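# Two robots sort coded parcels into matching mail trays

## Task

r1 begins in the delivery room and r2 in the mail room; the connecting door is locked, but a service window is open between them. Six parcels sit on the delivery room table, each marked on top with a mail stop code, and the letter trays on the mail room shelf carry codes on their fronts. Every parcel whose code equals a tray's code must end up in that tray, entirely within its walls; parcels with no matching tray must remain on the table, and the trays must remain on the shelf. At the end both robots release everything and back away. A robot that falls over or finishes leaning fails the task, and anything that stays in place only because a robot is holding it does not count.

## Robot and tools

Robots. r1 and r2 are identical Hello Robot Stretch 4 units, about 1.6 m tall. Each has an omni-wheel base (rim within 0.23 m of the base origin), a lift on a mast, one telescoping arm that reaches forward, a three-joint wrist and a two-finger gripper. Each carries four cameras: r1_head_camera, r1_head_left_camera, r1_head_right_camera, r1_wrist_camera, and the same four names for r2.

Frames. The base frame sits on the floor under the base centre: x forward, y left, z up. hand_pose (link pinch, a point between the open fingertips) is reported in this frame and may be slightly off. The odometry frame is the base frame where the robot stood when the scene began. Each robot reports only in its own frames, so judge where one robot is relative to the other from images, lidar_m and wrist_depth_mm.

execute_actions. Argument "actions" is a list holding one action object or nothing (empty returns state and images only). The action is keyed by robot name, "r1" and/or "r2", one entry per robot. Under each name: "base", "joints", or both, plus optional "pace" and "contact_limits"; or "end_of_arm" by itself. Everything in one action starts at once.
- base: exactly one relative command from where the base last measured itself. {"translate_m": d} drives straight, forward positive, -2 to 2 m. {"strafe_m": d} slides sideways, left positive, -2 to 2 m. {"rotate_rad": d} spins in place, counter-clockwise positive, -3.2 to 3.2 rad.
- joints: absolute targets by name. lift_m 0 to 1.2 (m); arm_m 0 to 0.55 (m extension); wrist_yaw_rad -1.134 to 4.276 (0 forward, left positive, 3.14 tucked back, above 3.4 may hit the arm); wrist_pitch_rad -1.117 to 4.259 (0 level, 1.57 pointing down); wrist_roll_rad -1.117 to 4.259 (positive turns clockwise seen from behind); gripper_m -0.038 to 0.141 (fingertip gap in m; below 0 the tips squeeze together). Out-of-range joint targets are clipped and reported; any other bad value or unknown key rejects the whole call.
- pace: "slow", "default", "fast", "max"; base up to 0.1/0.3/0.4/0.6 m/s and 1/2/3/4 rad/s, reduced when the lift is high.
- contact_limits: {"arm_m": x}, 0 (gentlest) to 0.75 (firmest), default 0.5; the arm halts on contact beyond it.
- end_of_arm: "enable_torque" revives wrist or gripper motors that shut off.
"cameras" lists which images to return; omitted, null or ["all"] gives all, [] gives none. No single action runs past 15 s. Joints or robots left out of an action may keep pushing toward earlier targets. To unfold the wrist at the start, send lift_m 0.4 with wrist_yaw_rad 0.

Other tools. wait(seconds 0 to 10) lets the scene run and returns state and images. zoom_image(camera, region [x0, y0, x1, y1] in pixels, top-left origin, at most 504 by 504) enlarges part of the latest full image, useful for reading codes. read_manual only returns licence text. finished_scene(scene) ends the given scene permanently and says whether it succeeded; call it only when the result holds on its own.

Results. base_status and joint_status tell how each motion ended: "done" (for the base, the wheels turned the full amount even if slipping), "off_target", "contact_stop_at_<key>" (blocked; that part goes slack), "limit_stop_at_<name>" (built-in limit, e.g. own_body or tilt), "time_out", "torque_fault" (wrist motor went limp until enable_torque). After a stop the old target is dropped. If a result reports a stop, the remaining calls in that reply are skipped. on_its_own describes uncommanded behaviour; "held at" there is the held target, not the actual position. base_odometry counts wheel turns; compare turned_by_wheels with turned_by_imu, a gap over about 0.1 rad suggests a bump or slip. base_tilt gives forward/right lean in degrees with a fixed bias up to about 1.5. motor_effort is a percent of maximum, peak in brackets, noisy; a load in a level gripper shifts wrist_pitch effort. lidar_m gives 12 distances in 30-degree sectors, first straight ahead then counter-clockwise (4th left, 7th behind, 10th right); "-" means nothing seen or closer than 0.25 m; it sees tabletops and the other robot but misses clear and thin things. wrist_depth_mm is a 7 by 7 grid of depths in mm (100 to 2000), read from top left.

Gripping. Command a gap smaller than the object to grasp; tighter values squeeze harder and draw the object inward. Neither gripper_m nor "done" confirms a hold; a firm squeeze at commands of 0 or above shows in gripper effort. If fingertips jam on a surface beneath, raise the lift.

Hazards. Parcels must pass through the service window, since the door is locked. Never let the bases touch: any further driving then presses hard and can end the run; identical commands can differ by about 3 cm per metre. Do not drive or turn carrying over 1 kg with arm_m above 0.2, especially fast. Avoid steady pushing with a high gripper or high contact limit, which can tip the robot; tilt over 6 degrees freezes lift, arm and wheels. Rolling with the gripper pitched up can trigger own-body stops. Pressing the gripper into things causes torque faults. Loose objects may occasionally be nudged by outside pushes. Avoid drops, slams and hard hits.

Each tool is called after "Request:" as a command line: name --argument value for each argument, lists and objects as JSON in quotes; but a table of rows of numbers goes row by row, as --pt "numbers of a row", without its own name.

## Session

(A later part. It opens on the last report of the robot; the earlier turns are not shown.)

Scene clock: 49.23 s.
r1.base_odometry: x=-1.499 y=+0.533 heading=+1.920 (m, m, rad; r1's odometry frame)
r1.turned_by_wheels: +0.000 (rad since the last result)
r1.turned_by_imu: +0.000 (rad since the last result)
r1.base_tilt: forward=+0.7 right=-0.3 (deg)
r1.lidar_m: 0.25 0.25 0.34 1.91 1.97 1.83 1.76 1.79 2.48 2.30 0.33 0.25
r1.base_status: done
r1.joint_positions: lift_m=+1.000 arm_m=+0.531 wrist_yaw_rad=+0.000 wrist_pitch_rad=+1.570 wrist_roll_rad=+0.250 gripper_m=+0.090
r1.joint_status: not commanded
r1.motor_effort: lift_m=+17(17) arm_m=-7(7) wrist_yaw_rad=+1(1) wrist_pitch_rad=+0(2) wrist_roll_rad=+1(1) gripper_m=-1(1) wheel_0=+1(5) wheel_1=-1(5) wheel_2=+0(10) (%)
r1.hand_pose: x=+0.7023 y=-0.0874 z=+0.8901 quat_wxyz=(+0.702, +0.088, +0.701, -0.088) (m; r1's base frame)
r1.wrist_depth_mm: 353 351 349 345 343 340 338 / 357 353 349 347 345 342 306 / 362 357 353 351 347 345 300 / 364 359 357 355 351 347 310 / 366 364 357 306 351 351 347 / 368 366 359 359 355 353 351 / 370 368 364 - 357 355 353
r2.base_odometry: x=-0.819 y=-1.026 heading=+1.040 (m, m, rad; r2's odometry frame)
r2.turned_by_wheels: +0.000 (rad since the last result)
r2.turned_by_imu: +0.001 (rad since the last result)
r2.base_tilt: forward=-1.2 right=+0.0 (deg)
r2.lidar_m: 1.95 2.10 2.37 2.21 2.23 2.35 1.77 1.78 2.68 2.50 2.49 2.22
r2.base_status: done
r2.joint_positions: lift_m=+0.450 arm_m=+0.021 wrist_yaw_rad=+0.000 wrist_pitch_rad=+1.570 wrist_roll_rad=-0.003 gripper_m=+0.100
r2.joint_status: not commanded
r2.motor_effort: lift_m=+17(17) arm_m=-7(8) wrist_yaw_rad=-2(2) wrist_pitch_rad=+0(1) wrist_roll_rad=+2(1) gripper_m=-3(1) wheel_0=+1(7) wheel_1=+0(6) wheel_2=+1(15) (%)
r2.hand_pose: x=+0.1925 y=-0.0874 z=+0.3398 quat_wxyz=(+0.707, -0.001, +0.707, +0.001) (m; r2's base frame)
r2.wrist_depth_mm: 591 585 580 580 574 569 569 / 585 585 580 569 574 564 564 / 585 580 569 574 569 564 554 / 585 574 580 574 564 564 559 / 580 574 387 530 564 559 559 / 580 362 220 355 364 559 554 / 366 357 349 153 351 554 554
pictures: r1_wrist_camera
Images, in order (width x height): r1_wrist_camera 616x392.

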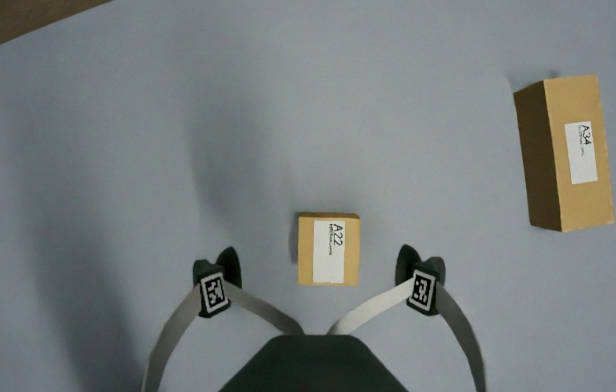

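Request:
execute_actions --actions '[{"r1": {"joints": {"lift_m": 0.906}}, "r2": {"base": {"translate_m": 0.3}, "pace": "max"}}]' --cameras '["r1_wrist_camera"]'

Request:
execute_actions --actions '[{"r1": {"joints": {"gripper_m": 0.018}}, "r2": {"base": {"translate_m": 0.3}, "pace": "max"}}]' --cameras '["r1_wrist_camera"]'

Scene clock: 51.70 s.
r1.base_odometry: x=-1.499 y=+0.533 heading=+1.920 (m, m, rad; r1's odometry frame)
r1.turned_by_wheels: +0.000 (rad since the last result)
r1.turned_by_imu: +0.000 (rad since the last result)
r1.base_tilt: forward=+0.6 right=-0.3 (deg)
r1.lidar_m: 0.25 0.25 0.32 1.90 1.98 1.84 1.76 1.80 2.48 2.32 0.34 0.25
r1.base_status: not commanded
r1.joint_positions: lift_m=+0.906 arm_m=+0.531 wrist_yaw_rad=+0.000 wrist_pitch_rad=+1.570 wrist_roll_rad=+0.250 gripper_m=+0.090
r1.joint_status: all done
r1.motor_effort: lift_m=+16(16) arm_m=-7(7) wrist_yaw_rad=+0(1) wrist_pitch_rad=+0(0) wrist_roll_rad=+1(1) gripper_m=-1(1) wheel_0=+1(1) wheel_1=-1(0) wheel_2=+0(0) (%)
r1.hand_pose: x=+0.7023 y=-0.0874 z=+0.7961 quat_wxyz=(+0.702, +0.088, +0.701, -0.088) (m; r1's base frame)
r1.wrist_depth_mm: 260 257 256 253 253 249 - / 263 260 257 255 253 251 249 / 264 262 259 257 255 253 251 / 266 263 260 259 256 255 253 / 268 266 262 211 238 257 255 / 270 268 263 211 211 258 257 / 272 268 267 - 263 260 -
r2.base_odometry: x=-0.667 y=-0.767 heading=+1.040 (m, m, rad; r2's odometry frame)
r2.turned_by_wheels: +0.000 (rad since the last result)
r2.turned_by_imu: +0.000 (rad since the last result)
r2.base_tilt: forward=-1.3 right=-0.1 (deg)
r2.lidar_m: 1.67 1.81 2.34 2.24 2.30 2.69 2.07 2.06 2.64 2.44 2.52 1.91
r2.base_status: done
r2.joint_positions: lift_m=+0.450 arm_m=+0.021 wrist_yaw_rad=+0.000 wrist_pitch_rad=+1.570 wrist_roll_rad=-0.003 gripper_m=+0.100
r2.joint_status: not commanded
r2.motor_effort: lift_m=+17(17) arm_m=-8(7) wrist_yaw_rad=-2(2) wrist_pitch_rad=+3(1) wrist_roll_rad=+0(2) gripper_m=-2(1) wheel_0=-1(6) wheel_1=-2(7) wheel_2=+1(14) (%)
r2.hand_pose: x=+0.1925 y=-0.0874 z=+0.3398 quat_wxyz=(+0.707, -0.001, +0.707, +0.001) (m; r2's base frame)
r2.wrist_depth_mm: 591 585 574 574 574 574 564 / 585 591 574 574 569 564 559 / 585 580 580 569 564 564 554 / 580 580 580 574 564 564 564 / 591 580 384 530 569 559 554 / 585 366 220 353 364 559 554 / 366 357 355 153 351 554 559
pictures: r1_wrist_camera
Images, in order (width x height): r1_wrist_camera 616x392.

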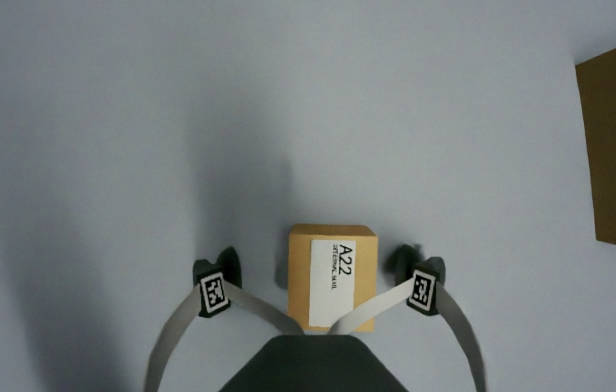

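Scene clock: 53.63 s.
r1.base_odometry: x=-1.499 y=+0.533 heading=+1.920 (m, m, rad; r1's odometry frame)
r1.turned_by_wheels: +0.000 (rad since the last result)
r1.turned_by_imu: +0.000 (rad since the last result)
r1.base_tilt: forward=+0.7 right=-0.3 (deg)
r1.lidar_m: 0.25 0.25 0.34 1.90 1.98 1.83 1.75 1.79 2.46 2.34 0.33 0.25
r1.base_status: not commanded
r1.joint_positions: lift_m=+0.906 arm_m=+0.531 wrist_yaw_rad=+0.000 wrist_pitch_rad=+1.570 wrist_roll_rad=+0.250 gripper_m=+0.018
r1.joint_status: all done
r1.motor_effort: lift_m=+16(16) arm_m=-7(7) wrist_yaw_rad=+0(0) wrist_pitch_rad=+2(0) wrist_roll_rad=+2(1) gripper_m=-14(13) wheel_0=+1(1) wheel_1=-1(1) wheel_2=+0(1) (%)
r1.hand_pose: x=+0.7023 y=-0.0874 z=+0.7961 quat_wxyz=(+0.702, +0.088, +0.701, -0.088) (m; r1's base frame)
r1.wrist_depth_mm: 259 258 256 254 251 250 - / 262 258 257 255 253 251 249 / 264 263 259 257 255 253 251 / 265 263 262 258 257 255 253 / 268 266 264 201 258 256 255 / 271 268 193 202 193 258 257 / 272 270 267 - 262 259 -
r2.base_odometry: x=-0.515 y=-0.509 heading=+1.040 (m, m, rad; r2's odometry frame)
r2.turned_by_wheels: +0.000 (rad since the last result)
r2.turned_by_imu: +0.001 (rad since the last result)
r2.base_tilt: forward=-1.2 right=+0.0 (deg)
r2.lidar_m: 1.37 1.51 1.94 2.25 2.30 2.97 2.79 2.88 2.63 2.43 2.32 1.48
r2.base_status: done
r2.joint_positions: lift_m=+0.450 arm_m=+0.021 wrist_yaw_rad=+0.000 wrist_pitch_rad=+1.570 wrist_roll_rad=-0.003 gripper_m=+0.100
r2.joint_status: not commanded
r2.motor_effort: lift_m=+17(17) arm_m=-8(8) wrist_yaw_rad=-2(2) wrist_pitch_rad=+2(2) wrist_roll_rad=+0(2) gripper_m=-3(2) wheel_0=+1(4) wheel_1=+0(7) wheel_2=+1(13) (%)
r2.hand_pose: x=+0.1925 y=-0.0874 z=+0.3398 quat_wxyz=(+0.707, -0.001, +0.707, +0.001) (m; r2's base frame)
r2.wrist_depth_mm: 597 591 591 580 574 564 564 / 585 574 580 574 569 569 559 / 585 585 580 574 574 559 559 / 580 585 580 574 569 559 564 / 580 585 387 525 564 559 554 / 580 362 220 355 362 549 549 / 364 357 355 153 351 559 549
pictures: r1_wrist_camera
Images, in order (width x height): r1_wrist_camera 616x392.

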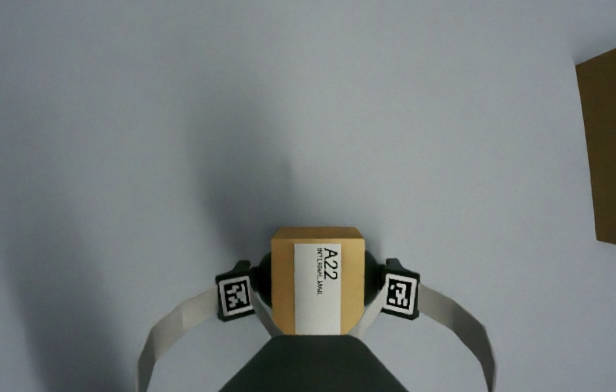

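Request:
execute_actions --actions '[{"r1": {"joints": {"lift_m": 1.0}, "pace": "fast"}, "r2": {"base": {"translate_m": 0.3}, "pace": "max"}}]' --cameras '["r1_wrist_camera"]'

Request:
execute_actions --actions '[{"r1": {"base": {"translate_m": -0.22}, "joints": {"arm_m": 0.02, "wrist_roll_rad": 0.0}, "pace": "max"}, "r2": {"base": {"translate_m": 0.3}, "pace": "max"}}]' --cameras '[]'

Request:
execute_actions --actions '[{"r1": {"base": {"rotate_rad": -1.57}, "joints": {"lift_m": 0.35}, "pace": "max"}, "r2": {"base": {"translate_m": 0.3}, "joints": {"lift_m": 1.0}, "pace": "max"}}]' --cameras '["r1_head_camera", "r2_head_camera"]'

Scene clock: 57.80 s.
r1.base_odometry: x=-1.499 y=+0.533 heading=+1.920 (m, m, rad; r1's odometry frame)
r1.turned_by_wheels: +0.000 (rad since the last result)
r1.turned_by_imu: +0.000 (rad since the last result)
r1.base_tilt: forward=+0.6 right=-0.3 (deg)
r1.lidar_m: 0.25 0.25 0.32 1.91 1.98 1.82 1.75 1.79 2.47 2.33 0.32 0.25
r1.base_status: not commanded
r1.joint_positions: lift_m=+1.000 arm_m=+0.531 wrist_yaw_rad=+0.000 wrist_pitch_rad=+1.570 wrist_roll_rad=+0.250 gripper_m=+0.018
r1.joint_status: all done
r1.motor_effort: lift_m=+25(27) arm_m=-7(7) wrist_yaw_rad=+1(1) wrist_pitch_rad=+1(0) wrist_roll_rad=+1(1) gripper_m=-16(15) wheel_0=+1(2) wheel_1=+0(1) wheel_2=+0(0) (%)
r1.hand_pose: x=+0.7023 y=-0.0874 z=+0.8894 quat_wxyz=(+0.702, +0.088, +0.701, -0.088) (m; r1's base frame)
r1.wrist_depth_mm: 355 351 349 345 343 340 336 / 355 355 351 347 345 343 306 / 357 355 351 351 347 345 298 / 362 359 355 353 351 345 312 / 364 362 357 201 351 349 347 / 368 366 193 202 194 351 349 / 370 368 364 - 357 353 353
r2.base_odometry: x=-0.364 y=-0.250 heading=+1.040 (m, m, rad; r2's odometry frame)
r2.turned_by_wheels: +0.000 (rad since the last result)
r2.turned_by_imu: +0.001 (rad since the last result)
r2.base_tilt: forward=-1.3 right=+0.0 (deg)
r2.lidar_m: 1.07 1.21 1.58 2.29 2.32 3.00 3.09 3.15 2.60 2.41 1.88 1.16
r2.base_status: done
r2.joint_positions: lift_m=+0.450 arm_m=+0.021 wrist_yaw_rad=+0.000 wrist_pitch_rad=+1.570 wrist_roll_rad=-0.003 gripper_m=+0.100
r2.joint_status: not commanded
r2.motor_effort: lift_m=+17(17) arm_m=-8(8) wrist_yaw_rad=-2(3) wrist_pitch_rad=+0(1) wrist_roll_rad=+1(0) gripper_m=-2(0) wheel_0=-1(7) wheel_1=-1(7) wheel_2=+1(13) (%)
r2.hand_pose: x=+0.1925 y=-0.0874 z=+0.3398 quat_wxyz=(+0.707, -0.001, +0.707, +0.001) (m; r2's base frame)
r2.wrist_depth_mm: 580 591 580 580 580 569 564 / 591 580 574 574 574 564 564 / 585 580 574 574 569 554 564 / 585 580 574 569 564 554 559 / 585 574 384 530 559 559 554 / 574 362 219 355 364 559 554 / 364 359 353 153 351 554 549
pictures: r1_wrist_camera
Images, in order (width x height): r1_wrist_camera 616x392.

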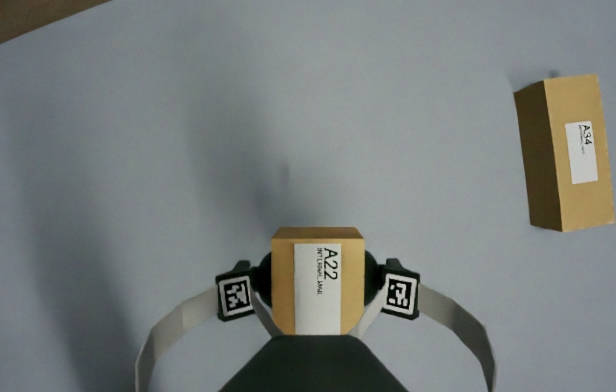

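Scene clock: 59.80 s.
r1.base_odometry: x=-1.424 y=+0.327 heading=+1.920 (m, m, rad; r1's odometry frame)
r1.turned_by_wheels: +0.000 (rad since the last result)
r1.turned_by_imu: +0.000 (rad since the last result)
r1.base_tilt: forward=+0.7 right=-0.3 (deg)
r1.lidar_m: 0.44 0.47 0.65 1.89 1.99 1.61 1.52 1.56 2.18 2.38 0.65 0.46
r1.base_status: done
r1.joint_positions: lift_m=+1.000 arm_m=+0.021 wrist_yaw_rad=+0.000 wrist_pitch_rad=+1.570 wrist_roll_rad=+0.000 gripper_m=+0.018
r1.joint_status: all done
r1.motor_effort: lift_m=+25(25) arm_m=-7(8) wrist_yaw_rad=+1(0) wrist_pitch_rad=-2(0) wrist_roll_rad=-1(4) gripper_m=-12(14) wheel_0=+1(3) wheel_1=+2(4) wheel_2=-2(9) (%)
r1.hand_pose: x=+0.1922 y=-0.0874 z=+0.8894 quat_wxyz=(+0.707, +0.000, +0.707, +0.000) (m; r1's base frame)
r1.wrist_depth_mm: 1118 1138 1118 1098 1098 1078 1078 / 1138 1138 1118 1118 1098 1078 1078 / 1138 1138 1138 1118 1118 1098 1078 / 1160 1138 1118 1098 1118 1118 1098 / 1160 1160 931 200 1118 1118 1098 / 1182 1160 193 202 193 1138 1118 / 1182 1182 1160 - 1138 1138 1098
r2.base_odometry: x=-0.212 y=+0.009 heading=+1.041 (m, m, rad; r2's odometry frame)
r2.turned_by_wheels: +0.000 (rad since the last result)
r2.turned_by_imu: +0.001 (rad since the last result)
r2.base_tilt: forward=-1.2 right=-0.1 (deg)
r2.lidar_m: 0.77 0.90 1.17 2.30 2.36 3.04 3.38 3.46 2.54 2.38 1.42 0.83
r2.base_status: done
r2.joint_positions: lift_m=+0.450 arm_m=+0.021 wrist_yaw_rad=+0.000 wrist_pitch_rad=+1.570 wrist_roll_rad=-0.003 gripper_m=+0.100
r2.joint_status: not commanded
r2.motor_effort: lift_m=+17(17) arm_m=-8(8) wrist_yaw_rad=-2(2) wrist_pitch_rad=+0(0) wrist_roll_rad=-2(1) gripper_m=-2(2) wheel_0=+1(11) wheel_1=+1(6) wheel_2=+1(11) (%)
r2.hand_pose: x=+0.1925 y=-0.0874 z=+0.3398 quat_wxyz=(+0.707, -0.001, +0.707, +0.001) (m; r2's base frame)
r2.wrist_depth_mm: 591 580 585 580 569 569 569 / 591 585 580 580 569 569 564 / 591 580 580 574 574 559 559 / 591 580 569 564 559 564 554 / 585 574 384 530 559 559 554 / 580 362 220 357 364 569 564 / 364 357 355 153 351 559 549
pictures: none
No camera images: the call's "cameras" was empty. Leave "cameras" out to get every camera's image.

Scene clock: 62.07 s.
r1.base_odometry: x=-1.424 y=+0.327 heading=+0.350 (m, m, rad; r1's odometry frame)
r1.turned_by_wheels: -1.570 (rad since the last result)
r1.turned_by_imu: -1.572 (rad since the last result)
r1.base_tilt: forward=+0.7 right=-0.3 (deg)
r1.lidar_m: 2.39 0.63 0.47 0.43 0.47 0.63 1.90 1.96 1.59 1.53 1.56 2.18
r1.base_status: done
r1.joint_positions: lift_m=+0.414 arm_m=+0.021 wrist_yaw_rad=+0.000 wrist_pitch_rad=+1.570 wrist_roll_rad=+0.000 gripper_m=+0.018
r1.joint_status: lift_m limit_stop_at_own_body (moved -0.586 of -0.650)
r1.on_its_own: lift_m is slack since a limit_stop_at_own_body (your +0.350 is given up); arm_m is slack since a limit_stop_at_own_body
r1.motor_effort: lift_m=+21(22) arm_m=+0(7) wrist_yaw_rad=+0(2) wrist_pitch_rad=+0(5) wrist_roll_rad=-1(1) gripper_m=-17(15) wheel_0=-1(4) wheel_1=+2(5) wheel_2=+0(5) (%)
r1.hand_pose: x=+0.1923 y=-0.0874 z=+0.3037 quat_wxyz=(+0.707, +0.000, +0.707, +0.000) (m; r1's base frame)
r1.wrist_depth_mm: 535 530 525 521 517 512 508 / 539 535 525 525 521 517 512 / 539 539 535 530 521 521 517 / 549 539 535 530 525 517 521 / 549 544 330 201 530 525 525 / 559 329 193 202 193 530 525 / 336 329 327 - 332 530 530
r2.base_odometry: x=-0.060 y=+0.268 heading=+1.041 (m, m, rad; r2's odometry frame)
r2.turned_by_wheels: +0.000 (rad since the last result)
r2.turned_by_imu: +0.000 (rad since the last result)
r2.base_tilt: forward=-1.2 right=-0.1 (deg)
r2.lidar_m: 0.46 0.49 0.78 1.77 2.39 3.07 3.72 3.75 2.54 2.37 0.96 0.52
r2.base_status: done
r2.joint_positions: lift_m=+1.000 arm_m=+0.021 wrist_yaw_rad=+0.000 wrist_pitch_rad=+1.570 wrist_roll_rad=-0.003 gripper_m=+0.100
r2.joint_status: all done
r2.motor_effort: lift_m=+19(23) arm_m=-8(8) wrist_yaw_rad=-2(2) wrist_pitch_rad=+1(1) wrist_roll_rad=-1(2) gripper_m=+1(0) wheel_0=-1(10) wheel_1=-1(7) wheel_2=+0(15) (%)
r2.hand_pose: x=+0.1924 y=-0.0874 z=+0.8896 quat_wxyz=(+0.707, -0.001, +0.707, +0.001) (m; r2's base frame)
r2.wrist_depth_mm: 759 768 809 809 842 866 891 / 1078 1078 1118 1138 1118 1098 1118 / 1160 1138 1138 1138 1118 1118 1098 / 1182 1160 1118 1118 1138 1098 1078 / 1160 1118 1138 904 1098 1078 1098 / 1138 1138 220 891 917 1078 1078 / 1138 1138 904 153 1098 1098 1078
pictures: r1_head_camera, r2_head_camera
Images, in order (width x height): r1_head_camera 420x560, r2_head_camera 420x560.

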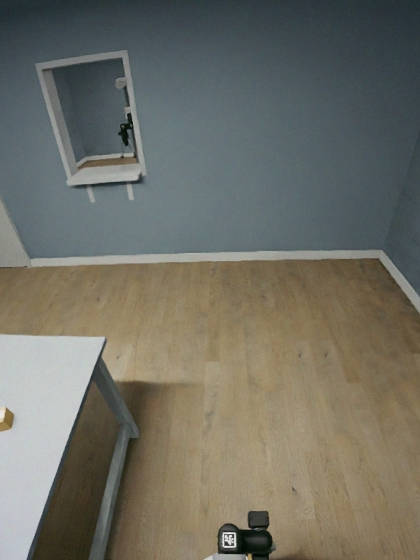

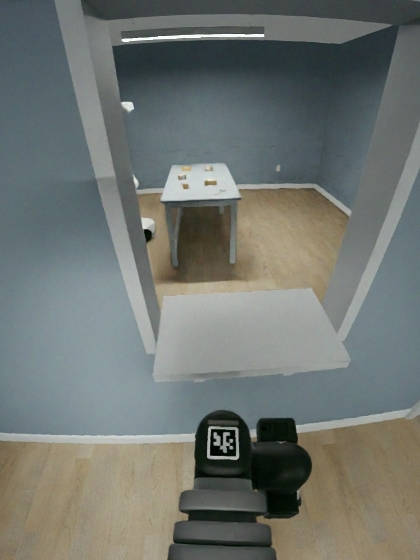

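Request:
execute_actions --actions '[{"r1": {"base": {"translate_m": 1.8}, "joints": {"lift_m": 0.5, "arm_m": 0.02}, "pace": "max"}, "r2": {"base": {"strafe_m": 0.1}, "joints": {"lift_m": 1.13}, "pace": "default"}}]' --cameras '["r1_head_camera"]'

Scene clock: 68.10 s.
r1.base_odometry: x=+0.267 y=+0.944 heading=+0.350 (m, m, rad; r1's odometry frame)
r1.turned_by_wheels: +0.000 (rad since the last result)
r1.turned_by_imu: +0.004 (rad since the last result)
r1.base_tilt: forward=+0.7 right=-0.3 (deg)
r1.lidar_m: 0.59 0.62 0.81 2.26 1.46 1.13 1.88 2.17 1.59 1.54 0.84 0.61
r1.base_status: done
r1.joint_positions: lift_m=+0.500 arm_m=+0.021 wrist_yaw_rad=+0.000 wrist_pitch_rad=+1.570 wrist_roll_rad=+0.000 gripper_m=+0.018
r1.joint_status: all done
r1.motor_effort: lift_m=+24(28) arm_m=-6(6) wrist_yaw_rad=+0(0) wrist_pitch_rad=+0(1) wrist_roll_rad=-1(1) gripper_m=-14(17) wheel_0=-2(5) wheel_1=+0(13) wheel_2=+0(14) (%)
r1.hand_pose: x=+0.1922 y=-0.0874 z=+0.3895 quat_wxyz=(+0.707, +0.000, +0.707, +0.000) (m; r1's base frame)
r1.wrist_depth_mm: 621 615 609 609 603 597 591 / 627 621 621 609 609 603 597 / 634 627 621 615 609 597 597 / 634 634 627 621 615 609 609 / 640 634 413 201 615 615 609 / 647 418 193 202 193 615 615 / 647 418 415 - 424 621 615
r2.base_odometry: x=-0.146 y=+0.319 heading=+1.040 (m, m, rad; r2's odometry frame)
r2.turned_by_wheels: +0.000 (rad since the last result)
r2.turned_by_imu: +0.002 (rad since the last result)
r2.base_tilt: forward=-1.2 right=-0.1 (deg)
r2.lidar_m: 0.44 0.59 0.77 1.75 2.28 2.94 3.74 3.77 2.61 2.47 0.92 0.51
r2.base_status: done
r2.joint_positions: lift_m=+1.130 arm_m=+0.021 wrist_yaw_rad=+0.000 wrist_pitch_rad=+1.570 wrist_roll_rad=-0.003 gripper_m=+0.100
r2.joint_status: all done
r2.motor_effort: lift_m=+20(21) arm_m=-7(7) wrist_yaw_rad=-1(1) wrist_pitch_rad=+1(1) wrist_roll_rad=-2(2) gripper_m=-1(2) wheel_0=-1(9) wheel_1=-1(7) wheel_2=+0(1) (%)
r2.hand_pose: x=+0.1924 y=-0.0874 z=+1.0195 quat_wxyz=(+0.707, -0.001, +0.707, +0.001) (m; r2's base frame)
r2.wrist_depth_mm: 732 759 788 809 820 842 866 / 1042 1098 1138 1182 1182 1229 1229 / 1281 1281 1255 1255 1255 1255 1229 / 1308 1255 1281 1281 1281 1229 1255 / 1281 1281 1205 1025 1255 1205 1205 / 1229 1281 220 1025 1229 1229 1229 / 1255 1255 1229 153 1229 1205 1205
pictures: r1_head_camera
Images, in order (width x height): r1_head_camera 420x560.

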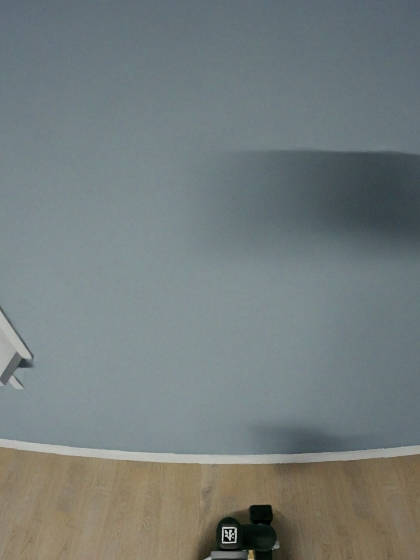

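Request:
execute_actions --actions '[{"r1": {"base": {"strafe_m": 0.91}, "joints": {"lift_m": 1.12}, "pace": "max"}}]' --cameras '["r1_head_camera"]'

Scene clock: 71.63 s.
r1.base_odometry: x=-0.045 y=+1.798 heading=+0.350 (m, m, rad; r1's odometry frame)
r1.turned_by_wheels: +0.000 (rad since the last result)
r1.turned_by_imu: +0.000 (rad since the last result)
r1.base_tilt: forward=+0.7 right=-0.3 (deg)
r1.lidar_m: 0.47 0.51 0.84 2.28 2.38 1.07 1.01 1.07 2.52 2.29 0.82 0.50
r1.base_status: done
r1.joint_positions: lift_m=+1.120 arm_m=+0.021 wrist_yaw_rad=+0.000 wrist_pitch_rad=+1.570 wrist_roll_rad=+0.000 gripper_m=+0.018
r1.joint_status: all done
r1.motor_effort: lift_m=+24(28) arm_m=-6(6) wrist_yaw_rad=+1(0) wrist_pitch_rad=+1(0) wrist_roll_rad=-1(1) gripper_m=-14(13) wheel_0=+0(12) wheel_1=+0(16) wheel_2=+0(0) (%)
r1.hand_pose: x=+0.1922 y=-0.0874 z=+1.0095 quat_wxyz=(+0.707, +0.000, +0.707, +0.000) (m; r1's base frame)
r1.wrist_depth_mm: 842 854 854 878 854 842 831 / 1205 1255 1229 1229 1229 1205 1182 / 1281 1255 1255 1229 1229 1229 1229 / 1281 1281 1255 1255 1229 1229 1229 / 1281 1255 1281 200 1255 1229 1229 / 1308 1281 193 202 193 1255 1229 / 1308 1281 1281 - 1255 1255 1255
r2.base_odometry: x=-0.146 y=+0.319 heading=+1.040 (m, m, rad; r2's odometry frame)
r2.turned_by_wheels: +0.000 (rad since the last result)
r2.turned_by_imu: +0.001 (rad since the last result)
r2.base_tilt: forward=-1.3 right=+0.0 (deg)
r2.lidar_m: 0.48 0.58 0.78 1.74 2.28 2.96 3.74 3.77 2.62 2.46 0.90 0.52
r2.base_status: not commanded
r2.joint_positions: lift_m=+1.130 arm_m=+0.021 wrist_yaw_rad=+0.000 wrist_pitch_rad=+1.570 wrist_roll_rad=-0.003 gripper_m=+0.100
r2.joint_status: not commanded
r2.motor_effort: lift_m=+20(20) arm_m=-8(7) wrist_yaw_rad=-2(2) wrist_pitch_rad=-1(1) wrist_roll_rad=+0(1) gripper_m=+0(1) wheel_0=-1(1) wheel_1=-1(2) wheel_2=+0(0) (%)
r2.hand_pose: x=+0.1924 y=-0.0874 z=+1.0195 quat_wxyz=(+0.707, -0.001, +0.707, +0.001) (m; r2's base frame)
r2.wrist_depth_mm: 741 759 778 809 820 854 866 / 1060 1118 1118 1182 1182 1182 1205 / 1281 1255 1255 1281 1255 1255 1255 / 1308 1308 1281 1255 1229 1255 1229 / 1308 1255 1205 1060 1229 1229 1229 / 1255 1255 220 1025 1229 1229 1229 / 1308 1281 1255 153 1255 1229 1229
pictures: r1_head_camera
Images, in order (width x height): r1_head_camera 420x560.

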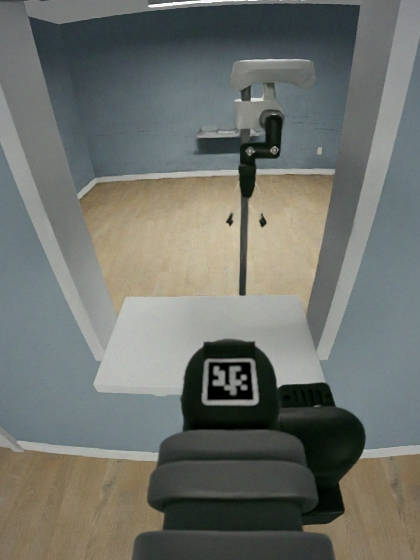

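Request:
execute_actions --actions '[{"r1": {"joints": {"arm_m": 0.49}, "pace": "max"}}]' --cameras '["r1_wrist_camera"]'

Request:
execute_actions --actions '[{"r1": {"joints": {"lift_m": 1.045}}}]' --cameras '["r1_wrist_camera"]'

Scene clock: 74.17 s.
r1.base_odometry: x=-0.045 y=+1.798 heading=+0.350 (m, m, rad; r1's odometry frame)
r1.turned_by_wheels: +0.000 (rad since the last result)
r1.turned_by_imu: +0.000 (rad since the last result)
r1.base_tilt: forward=+0.6 right=-0.3 (deg)
r1.lidar_m: 0.46 0.49 0.86 2.29 2.38 1.06 1.01 1.06 2.51 2.29 0.82 0.49
r1.base_status: not commanded
r1.joint_positions: lift_m=+1.120 arm_m=+0.489 wrist_yaw_rad=+0.000 wrist_pitch_rad=+1.570 wrist_roll_rad=+0.000 gripper_m=+0.018
r1.joint_status: all done
r1.motor_effort: lift_m=+24(24) arm_m=+7(7) wrist_yaw_rad=+0(0) wrist_pitch_rad=+1(1) wrist_roll_rad=+0(1) gripper_m=-17(14) wheel_0=-1(1) wheel_1=+0(0) wheel_2=+0(0) (%)
r1.hand_pose: x=+0.6599 y=-0.0874 z=+1.0095 quat_wxyz=(+0.707, +0.000, +0.707, +0.000) (m; r1's base frame)
r1.wrist_depth_mm: 1255 1229 1229 1060 1025 1205 1182 / 338 336 334 330 327 327 1205 / 342 340 336 332 329 329 1205 / 343 340 338 334 332 329 254 / 347 343 340 201 334 330 253 / 349 345 193 202 193 309 250 / 351 349 345 - 340 338 -
r2.base_odometry: x=-0.146 y=+0.319 heading=+1.040 (m, m, rad; r2's odometry frame)
r2.turned_by_wheels: +0.000 (rad since the last result)
r2.turned_by_imu: +0.001 (rad since the last result)
r2.base_tilt: forward=-1.3 right=+0.0 (deg)
r2.lidar_m: 0.47 0.58 0.78 1.72 2.29 2.94 3.72 3.78 2.64 2.47 0.93 0.50
r2.base_status: not commanded
r2.joint_positions: lift_m=+1.130 arm_m=+0.021 wrist_yaw_rad=+0.000 wrist_pitch_rad=+1.570 wrist_roll_rad=-0.003 gripper_m=+0.100
r2.joint_status: not commanded
r2.motor_effort: lift_m=+20(20) arm_m=-8(7) wrist_yaw_rad=-2(1) wrist_pitch_rad=+0(1) wrist_roll_rad=-2(1) gripper_m=+1(2) wheel_0=-1(1) wheel_1=-1(1) wheel_2=+0(0) (%)
r2.hand_pose: x=+0.1924 y=-0.0874 z=+1.0195 quat_wxyz=(+0.707, -0.001, +0.707, +0.001) (m; r2's base frame)
r2.wrist_depth_mm: 732 759 798 809 831 842 854 / 1042 1078 1138 1182 1182 1255 1205 / 1255 1308 1281 1229 1229 1281 1205 / 1281 1281 1281 1255 1255 1205 1205 / 1281 1281 1308 1060 1229 1255 1229 / 1281 1281 220 1042 1205 1229 1205 / 1281 1255 1255 153 1255 1229 1229
pictures: r1_wrist_camera
Images, in order (width x height): r1_wrist_camera 616x392.

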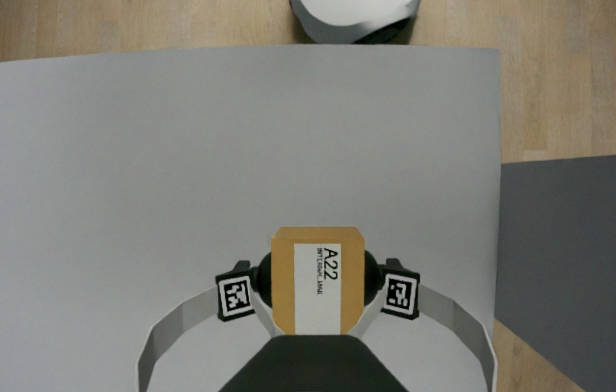

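Scene clock: 75.47 s.
r1.base_odometry: x=-0.045 y=+1.798 heading=+0.350 (m, m, rad; r1's odometry frame)
r1.turned_by_wheels: +0.000 (rad since the last result)
r1.turned_by_imu: +0.000 (rad since the last result)
r1.base_tilt: forward=+0.7 right=-0.3 (deg)
r1.lidar_m: 0.47 0.51 0.84 2.29 2.37 1.06 1.00 1.05 2.51 2.30 0.84 0.49
r1.base_status: not commanded
r1.joint_positions: lift_m=+1.045 arm_m=+0.489 wrist_yaw_rad=+0.000 wrist_pitch_rad=+1.570 wrist_roll_rad=+0.000 gripper_m=+0.018
r1.joint_status: all done
r1.motor_effort: lift_m=+17(23) arm_m=+7(7) wrist_yaw_rad=+0(1) wrist_pitch_rad=+0(1) wrist_roll_rad=+0(0) gripper_m=-14(16) wheel_0=+0(1) wheel_1=+0(1) wheel_2=+0(1) (%)
r1.hand_pose: x=+0.6599 y=-0.0874 z=+0.9351 quat_wxyz=(+0.707, +0.000, +0.707, +0.000) (m; r1's base frame)
r1.wrist_depth_mm: 260 259 257 255 253 251 1118 / 264 262 258 256 254 252 1118 / 265 263 260 258 256 254 253 / 267 264 262 260 258 256 253 / 270 267 264 200 259 258 253 / 271 268 193 202 194 258 251 / 273 270 267 - 264 260 -
r2.base_odometry: x=-0.146 y=+0.319 heading=+1.040 (m, m, rad; r2's odometry frame)
r2.turned_by_wheels: +0.000 (rad since the last result)
r2.turned_by_imu: +0.000 (rad since the last result)
r2.base_tilt: forward=-1.2 right=-0.1 (deg)
r2.lidar_m: 0.47 0.60 0.78 1.72 2.29 2.93 3.72 3.78 2.64 2.47 0.93 0.51
r2.base_status: not commanded
r2.joint_positions: lift_m=+1.130 arm_m=+0.021 wrist_yaw_rad=+0.000 wrist_pitch_rad=+1.570 wrist_roll_rad=-0.003 gripper_m=+0.100
r2.joint_status: not commanded
r2.motor_effort: lift_m=+20(20) arm_m=-8(8) wrist_yaw_rad=-2(2) wrist_pitch_rad=+0(0) wrist_roll_rad=+1(0) gripper_m=-1(0) wheel_0=-1(1) wheel_1=-1(2) wheel_2=+0(0) (%)
r2.hand_pose: x=+0.1924 y=-0.0874 z=+1.0195 quat_wxyz=(+0.707, -0.001, +0.707, +0.001) (m; r2's base frame)
r2.wrist_depth_mm: 741 750 778 798 820 842 878 / 1060 1078 1160 1160 1182 1205 1205 / 1255 1281 1255 1281 1255 1229 1255 / 1281 1281 1281 1255 1229 1255 1205 / 1281 1281 1255 1025 1229 1255 1229 / 1255 1281 220 1008 1229 1205 1229 / 1308 1255 1255 153 1229 1229 1205
pictures: r1_wrist_camera
Images, in order (width x height): r1_wrist_camera 616x392.

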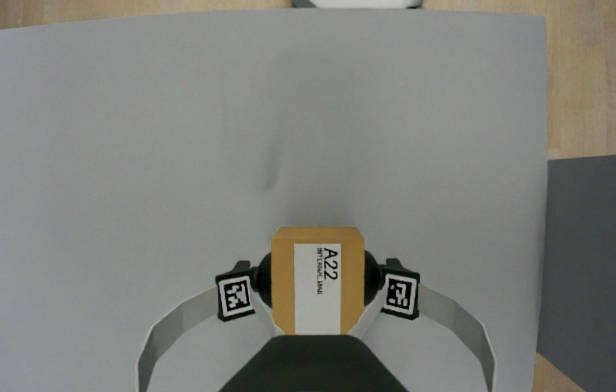

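Request:
execute_actions --actions '[{"r1": {"joints": {"gripper_m": 0.09, "lift_m": 1.04}, "pace": "slow"}}]' --cameras '["r1_wrist_camera"]'

Request:
execute_actions --actions '[{"r1": {"joints": {"lift_m": 1.12}, "pace": "fast"}}]' --cameras '[]'

Request:
execute_actions --actions '[{"r1": {"base": {"translate_m": -0.3}, "joints": {"arm_m": 0.02}, "pace": "max"}}]' --cameras '["r2_head_camera", "r1_head_camera"]'

Scene clock: 78.83 s.
r1.base_odometry: x=-0.045 y=+1.798 heading=+0.350 (m, m, rad; r1's odometry frame)
r1.turned_by_wheels: +0.000 (rad since the last result)
r1.turned_by_imu: +0.000 (rad since the last result)
r1.base_tilt: forward=+0.7 right=-0.3 (deg)
r1.lidar_m: 0.45 0.51 0.85 2.29 2.38 1.07 1.01 1.08 2.50 2.28 0.84 0.50
r1.base_status: not commanded
r1.joint_positions: lift_m=+1.040 arm_m=+0.489 wrist_yaw_rad=+0.000 wrist_pitch_rad=+1.570 wrist_roll_rad=+0.000 gripper_m=+0.090
r1.joint_status: all done
r1.motor_effort: lift_m=+16(16) arm_m=+7(7) wrist_yaw_rad=+0(0) wrist_pitch_rad=+1(1) wrist_roll_rad=+0(1) gripper_m=+0(13) wheel_0=+0(1) wheel_1=+0(0) wheel_2=+0(1) (%)
r1.hand_pose: x=+0.6599 y=-0.0874 z=+0.9301 quat_wxyz=(+0.707, +0.000, +0.707, +0.000) (m; r1's base frame)
r1.wrist_depth_mm: 256 254 252 250 248 245 676 / 258 256 254 252 250 248 676 / 260 258 256 252 251 249 248 / 262 260 257 255 253 251 249 / 264 262 258 206 254 253 251 / 266 264 259 208 216 254 250 / 267 266 263 - 258 256 -
r2.base_odometry: x=-0.146 y=+0.319 heading=+1.040 (m, m, rad; r2's odometry frame)
r2.turned_by_wheels: +0.000 (rad since the last result)
r2.turned_by_imu: +0.001 (rad since the last result)
r2.base_tilt: forward=-1.2 right=+0.0 (deg)
r2.lidar_m: 0.47 0.59 0.76 1.73 2.28 2.94 3.73 3.78 2.62 2.47 0.95 0.52
r2.base_status: not commanded
r2.joint_positions: lift_m=+1.130 arm_m=+0.021 wrist_yaw_rad=+0.000 wrist_pitch_rad=+1.570 wrist_roll_rad=-0.003 gripper_m=+0.100
r2.joint_status: not commanded
r2.motor_effort: lift_m=+20(20) arm_m=-8(8) wrist_yaw_rad=-2(1) wrist_pitch_rad=+0(1) wrist_roll_rad=-1(2) gripper_m=+1(0) wheel_0=-1(1) wheel_1=-1(1) wheel_2=+0(0) (%)
r2.hand_pose: x=+0.1924 y=-0.0874 z=+1.0195 quat_wxyz=(+0.707, -0.001, +0.707, +0.001) (m; r2's base frame)
r2.wrist_depth_mm: 732 759 788 809 820 854 842 / 1042 1060 1118 1160 1182 1205 1229 / 1255 1281 1255 1281 1281 1281 1205 / 1281 1255 1281 1255 1255 1229 1205 / 1255 1308 1255 1042 1229 1229 1229 / 1281 1255 220 1060 1205 1205 1255 / 1281 1255 1255 153 1255 1229 1182
pictures: r1_wrist_camera
Images, in order (width x height): r1_wrist_camera 616x392.

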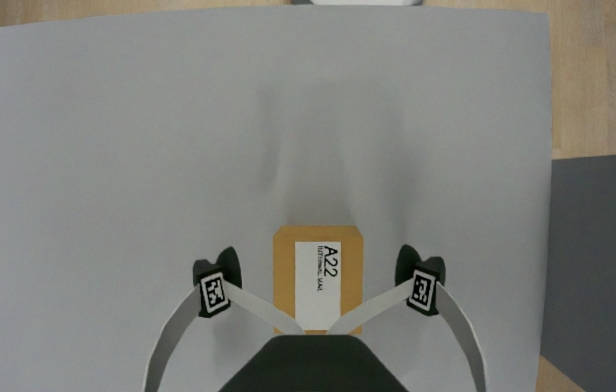

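Scene clock: 79.93 s.
r1.base_odometry: x=-0.045 y=+1.798 heading=+0.350 (m, m, rad; r1's odometry frame)
r1.turned_by_wheels: +0.000 (rad since the last result)
r1.turned_by_imu: +0.000 (rad since the last result)
r1.base_tilt: forward=+0.7 right=-0.3 (deg)
r1.lidar_m: 0.46 0.49 0.84 2.29 2.40 1.05 1.01 1.05 2.53 2.30 0.84 0.49
r1.base_status: not commanded
r1.joint_positions: lift_m=+1.120 arm_m=+0.489 wrist_yaw_rad=+0.000 wrist_pitch_rad=+1.570 wrist_roll_rad=+0.000 gripper_m=+0.090
r1.joint_status: all done
r1.motor_effort: lift_m=+25(29) arm_m=+7(7) wrist_yaw_rad=+0(1) wrist_pitch_rad=-1(0) wrist_roll_rad=+0(0) gripper_m=+2(3) wheel_0=-1(0) wheel_1=+0(0) wheel_2=+0(0) (%)
r1.hand_pose: x=+0.6599 y=-0.0874 z=+1.0094 quat_wxyz=(+0.707, +0.000, +0.707, +0.000) (m; r1's base frame)
r1.wrist_depth_mm: 1255 1255 1229 1060 1042 1205 1182 / 338 336 332 330 327 325 1205 / 342 338 336 332 330 327 1229 / 343 342 340 336 332 329 254 / 347 343 340 287 334 332 253 / 349 345 342 340 338 330 250 / 349 349 345 - 340 338 -
r2.base_odometry: x=-0.146 y=+0.319 heading=+1.040 (m, m, rad; r2's odometry frame)
r2.turned_by_wheels: +0.000 (rad since the last result)
r2.turned_by_imu: +0.000 (rad since the last result)
r2.base_tilt: forward=-1.3 right=+0.0 (deg)
r2.lidar_m: 0.47 0.59 0.79 1.75 2.30 2.95 3.74 3.77 2.65 2.46 0.92 0.52
r2.base_status: not commanded
r2.joint_positions: lift_m=+1.130 arm_m=+0.021 wrist_yaw_rad=+0.000 wrist_pitch_rad=+1.570 wrist_roll_rad=-0.003 gripper_m=+0.100
r2.joint_status: not commanded
r2.motor_effort: lift_m=+20(20) arm_m=-7(7) wrist_yaw_rad=-1(1) wrist_pitch_rad=+1(2) wrist_roll_rad=+0(0) gripper_m=+1(2) wheel_0=-1(1) wheel_1=-1(1) wheel_2=+0(0) (%)
r2.hand_pose: x=+0.1924 y=-0.0874 z=+1.0195 quat_wxyz=(+0.707, -0.001, +0.707, +0.001) (m; r2's base frame)
r2.wrist_depth_mm: 732 750 778 809 820 854 866 / 1042 1098 1118 1160 1160 1205 1281 / 1308 1281 1281 1229 1255 1255 1229 / 1281 1281 1281 1229 1229 1229 1229 / 1281 1281 1255 1042 1255 1205 1229 / 1308 1255 220 1042 1229 1205 1229 / 1281 1281 1255 153 1229 1229 1182
pictures: none
No camera images: the call's "cameras" was empty. Leave "cameras" out to get every camera's image.

Scene clock: 82.33 s.
r1.base_odometry: x=-0.327 y=+1.696 heading=+0.350 (m, m, rad; r1's odometry frame)
r1.turned_by_wheels: +0.000 (rad since the last result)
r1.turned_by_imu: +0.000 (rad since the last result)
r1.base_tilt: forward=+0.6 right=-0.3 (deg)
r1.lidar_m: 0.77 0.81 1.27 2.29 2.40 0.74 0.69 0.74 2.51 2.44 1.28 0.80
r1.base_status: done
r1.joint_positions: lift_m=+1.120 arm_m=+0.021 wrist_yaw_rad=+0.000 wrist_pitch_rad=+1.570 wrist_roll_rad=+0.000 gripper_m=+0.090
r1.joint_status: all done
r1.motor_effort: lift_m=+24(25) arm_m=-7(9) wrist_yaw_rad=+2(1) wrist_pitch_rad=+0(1) wrist_roll_rad=+0(0) gripper_m=+1(1) wheel_0=+0(7) wheel_1=+1(4) wheel_2=-2(8) (%)
r1.hand_pose: x=+0.1922 y=-0.0874 z=+1.0094 quat_wxyz=(+0.707, +0.000, +0.707, +0.000) (m; r1's base frame)
r1.wrist_depth_mm: 1255 1255 1229 1229 1229 1205 1182 / 1255 1255 1255 1229 1205 1205 1205 / 1255 1255 1255 1229 1229 1229 1205 / 1281 1281 1255 1255 1229 1229 1229 / 1308 1281 1042 1042 1255 1229 1229 / 1308 1281 1060 1042 1281 1255 1229 / 1308 1308 1281 - 1255 1229 1255
r2.base_odometry: x=-0.146 y=+0.319 heading=+1.040 (m, m, rad; r2's odometry frame)
r2.turned_by_wheels: +0.000 (rad since the last result)
r2.turned_by_imu: +0.001 (rad since the last result)
r2.base_tilt: forward=-1.3 right=+0.0 (deg)
r2.lidar_m: 0.47 0.60 0.76 1.75 2.28 2.93 3.73 3.78 2.62 2.48 0.95 0.52
r2.base_status: not commanded
r2.joint_positions: lift_m=+1.130 arm_m=+0.021 wrist_yaw_rad=+0.000 wrist_pitch_rad=+1.570 wrist_roll_rad=-0.003 gripper_m=+0.100
r2.joint_status: not commanded
r2.motor_effort: lift_m=+20(20) arm_m=-7(8) wrist_yaw_rad=-1(2) wrist_pitch_rad=+2(1) wrist_roll_rad=-2(0) gripper_m=+0(1) wheel_0=-1(1) wheel_1=-1(1) wheel_2=+0(0) (%)
r2.hand_pose: x=+0.1924 y=-0.0874 z=+1.0195 quat_wxyz=(+0.707, -0.001, +0.707, +0.001) (m; r2's base frame)
r2.wrist_depth_mm: 732 759 768 809 831 842 854 / 1042 1060 1138 1160 1160 1229 1255 / 1281 1255 1281 1255 1281 1255 1205 / 1308 1281 1229 1281 1281 1229 1229 / 1281 1255 1255 1025 1229 1229 1255 / 1281 1308 219 1025 1229 1205 1205 / 1281 1229 1229 153 1229 1205 1229
pictures: r1_head_camera, r2_head_camera
Images, in order (width x height): r1_head_camera 420x560, r2_head_camera 420x560.

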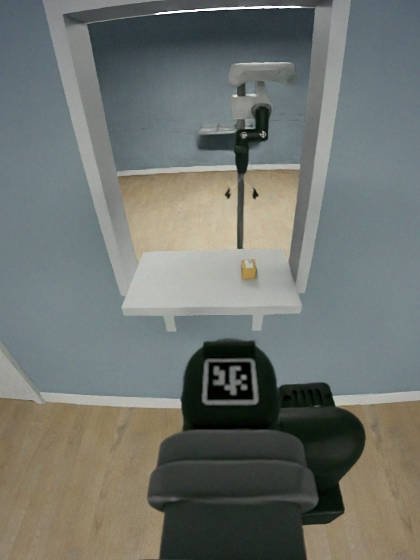

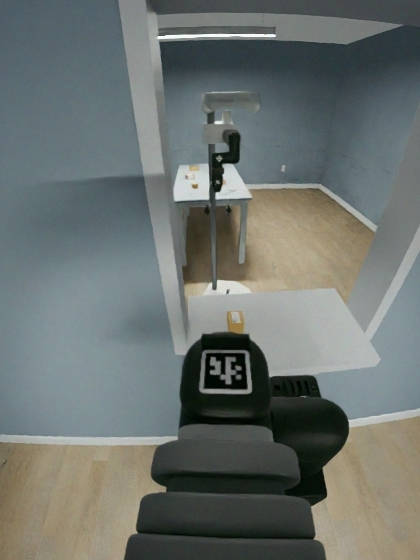

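Request:
execute_actions --actions '[{"r1": {"base": {"rotate_rad": 1.57}, "joints": {"lift_m": 0.5}, "pace": "max"}, "r2": {"base": {"strafe_m": 0.057}, "joints": {"arm_m": 0.44}, "pace": "fast"}}]' --cameras '["r2_wrist_camera", "r2_head_camera"]'

Scene clock: 87.17 s.
r1.base_odometry: x=-0.327 y=+1.696 heading=+1.920 (m, m, rad; r1's odometry frame)
r1.turned_by_wheels: +1.570 (rad since the last result)
r1.turned_by_imu: +1.572 (rad since the last result)
r1.base_tilt: forward=+0.6 right=-0.3 (deg)
r1.lidar_m: 2.28 2.37 0.76 0.71 0.72 2.54 2.43 1.28 0.79 0.76 0.81 1.27
r1.base_status: done
r1.joint_positions: lift_m=+0.500 arm_m=+0.021 wrist_yaw_rad=+0.000 wrist_pitch_rad=+1.570 wrist_roll_rad=+0.000 gripper_m=+0.090
r1.joint_status: all done
r1.motor_effort: lift_m=+18(22) arm_m=-7(7) wrist_yaw_rad=+0(1) wrist_pitch_rad=+1(0) wrist_roll_rad=+0(1) gripper_m=+0(1) wheel_0=+0(4) wheel_1=+0(6) wheel_2=-2(6) (%)
r1.hand_pose: x=+0.1924 y=-0.0874 z=+0.3900 quat_wxyz=(+0.707, +0.000, +0.707, +0.000) (m; r1's base frame)
r1.wrist_depth_mm: 621 621 609 609 603 597 591 / 627 621 615 609 603 597 597 / 634 627 621 615 609 609 597 / 634 634 621 615 615 609 603 / 640 634 410 410 621 615 603 / 647 418 410 410 407 615 615 / 654 421 415 - 421 621 621
r2.base_odometry: x=-0.196 y=+0.347 heading=+1.040 (m, m, rad; r2's odometry frame)
r2.turned_by_wheels: +0.000 (rad since the last result)
r2.turned_by_imu: +0.001 (rad since the last result)
r2.base_tilt: forward=-1.2 right=+0.0 (deg)
r2.lidar_m: 0.46 0.59 0.78 1.73 2.24 2.87 3.75 3.77 2.70 2.52 0.75 0.50
r2.base_status: done
r2.joint_positions: lift_m=+1.130 arm_m=+0.439 wrist_yaw_rad=+0.000 wrist_pitch_rad=+1.570 wrist_roll_rad=-0.003 gripper_m=+0.100
r2.joint_status: all done
r2.motor_effort: lift_m=+20(20) arm_m=+8(8) wrist_yaw_rad=-2(2) wrist_pitch_rad=+1(1) wrist_roll_rad=+1(0) gripper_m=+1(1) wheel_0=+0(6) wheel_1=+0(9) wheel_2=-1(0) (%)
r2.hand_pose: x=+0.6098 y=-0.0874 z=+1.0195 quat_wxyz=(+0.707, -0.001, +0.707, +0.001) (m; r2's base frame)
r2.wrist_depth_mm: 1281 1281 355 355 349 345 345 / 248 1255 353 351 345 345 343 / 223 325 351 349 345 343 340 / 220 319 353 298 343 342 342 / 218 312 347 343 347 338 340 / 215 349 220 345 342 340 338 / 1281 1281 347 153 340 338 336
pictures: r2_head_camera, r2_wrist_camera
Images, in order (width x height): r2_head_camera 420x560, r2_wrist_camera 616x392.

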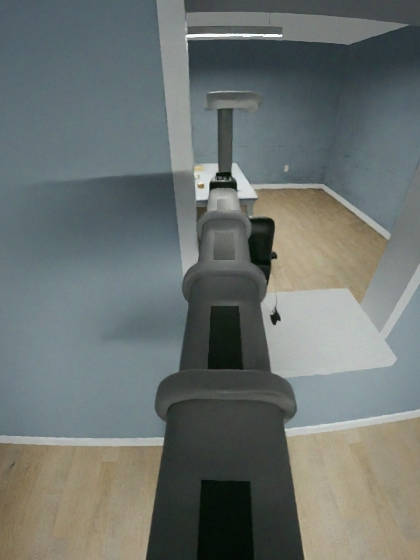

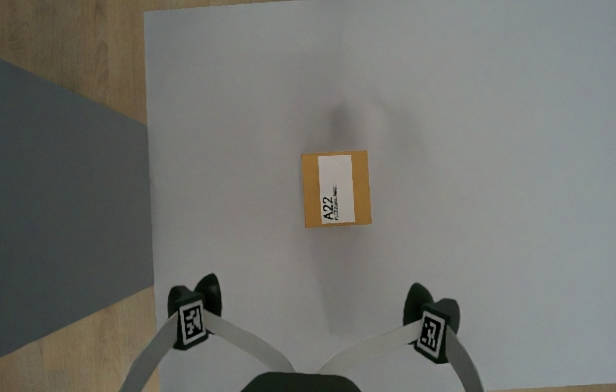

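Request:
execute_actions --actions '[{"r1": {"base": {"translate_m": -0.86}, "pace": "max"}, "r2": {"base": {"strafe_m": -0.015}, "joints": {"arm_m": 0.526}, "pace": "default"}}]' --cameras '["r2_wrist_camera"]'

Scene clock: 90.93 s.
r1.base_odometry: x=-0.033 y=+0.887 heading=+1.920 (m, m, rad; r1's odometry frame)
r1.turned_by_wheels: +0.000 (rad since the last result)
r1.turned_by_imu: -0.001 (rad since the last result)
r1.base_tilt: forward=+0.7 right=-0.3 (deg)
r1.lidar_m: 3.14 1.02 0.81 1.59 2.27 1.61 1.58 1.26 0.91 0.89 0.92 1.12
r1.base_status: done
r1.joint_positions: lift_m=+0.500 arm_m=+0.021 wrist_yaw_rad=+0.000 wrist_pitch_rad=+1.570 wrist_roll_rad=+0.000 gripper_m=+0.090
r1.joint_status: not commanded
r1.motor_effort: lift_m=+18(18) arm_m=-7(7) wrist_yaw_rad=+1(1) wrist_pitch_rad=+0(1) wrist_roll_rad=-1(0) gripper_m=+0(2) wheel_0=+1(5) wheel_1=+1(7) wheel_2=-2(11) (%)
r1.hand_pose: x=+0.1924 y=-0.0874 z=+0.3900 quat_wxyz=(+0.707, +0.000, +0.707, +0.000) (m; r1's base frame)
r1.wrist_depth_mm: 621 621 615 609 597 597 591 / 627 621 615 615 609 597 597 / 627 627 615 615 609 603 603 / 634 634 627 621 615 609 603 / 640 634 413 407 615 615 609 / 647 418 410 407 407 621 615 / 654 421 415 - 421 627 621
r2.base_odometry: x=-0.183 y=+0.340 heading=+1.040 (m, m, rad; r2's odometry frame)
r2.turned_by_wheels: +0.000 (rad since the last result)
r2.turned_by_imu: +0.001 (rad since the last result)
r2.base_tilt: forward=-1.2 right=+0.0 (deg)
r2.lidar_m: 0.46 0.60 0.76 1.75 2.26 2.90 3.74 3.77 2.67 2.50 0.74 0.50
r2.base_status: done
r2.joint_positions: lift_m=+1.130 arm_m=+0.525 wrist_yaw_rad=+0.000 wrist_pitch_rad=+1.570 wrist_roll_rad=-0.003 gripper_m=+0.100
r2.joint_status: all done
r2.motor_effort: lift_m=+20(20) arm_m=+8(8) wrist_yaw_rad=-2(2) wrist_pitch_rad=+1(1) wrist_roll_rad=+0(2) gripper_m=-2(2) wheel_0=+3(10) wheel_1=+0(6) wheel_2=+0(1) (%)
r2.hand_pose: x=+0.6958 y=-0.0874 z=+1.0195 quat_wxyz=(+0.707, -0.001, +0.707, +0.001) (m; r2's base frame)
r2.wrist_depth_mm: 1308 1255 1255 1255 1255 1255 1229 / 1281 1281 1281 1229 1255 347 343 / 1308 353 353 351 347 345 342 / 1308 351 349 349 343 342 340 / 250 351 349 347 345 340 340 / 247 332 220 296 343 342 340 / 242 306 347 153 340 338 336
pictures: r2_wrist_camera
Images, in order (width x height): r2_wrist_camera 616x392.

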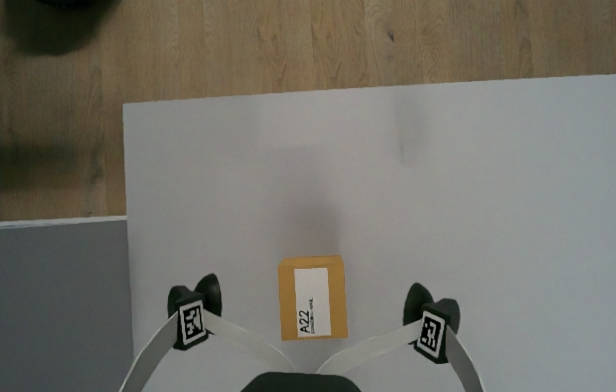

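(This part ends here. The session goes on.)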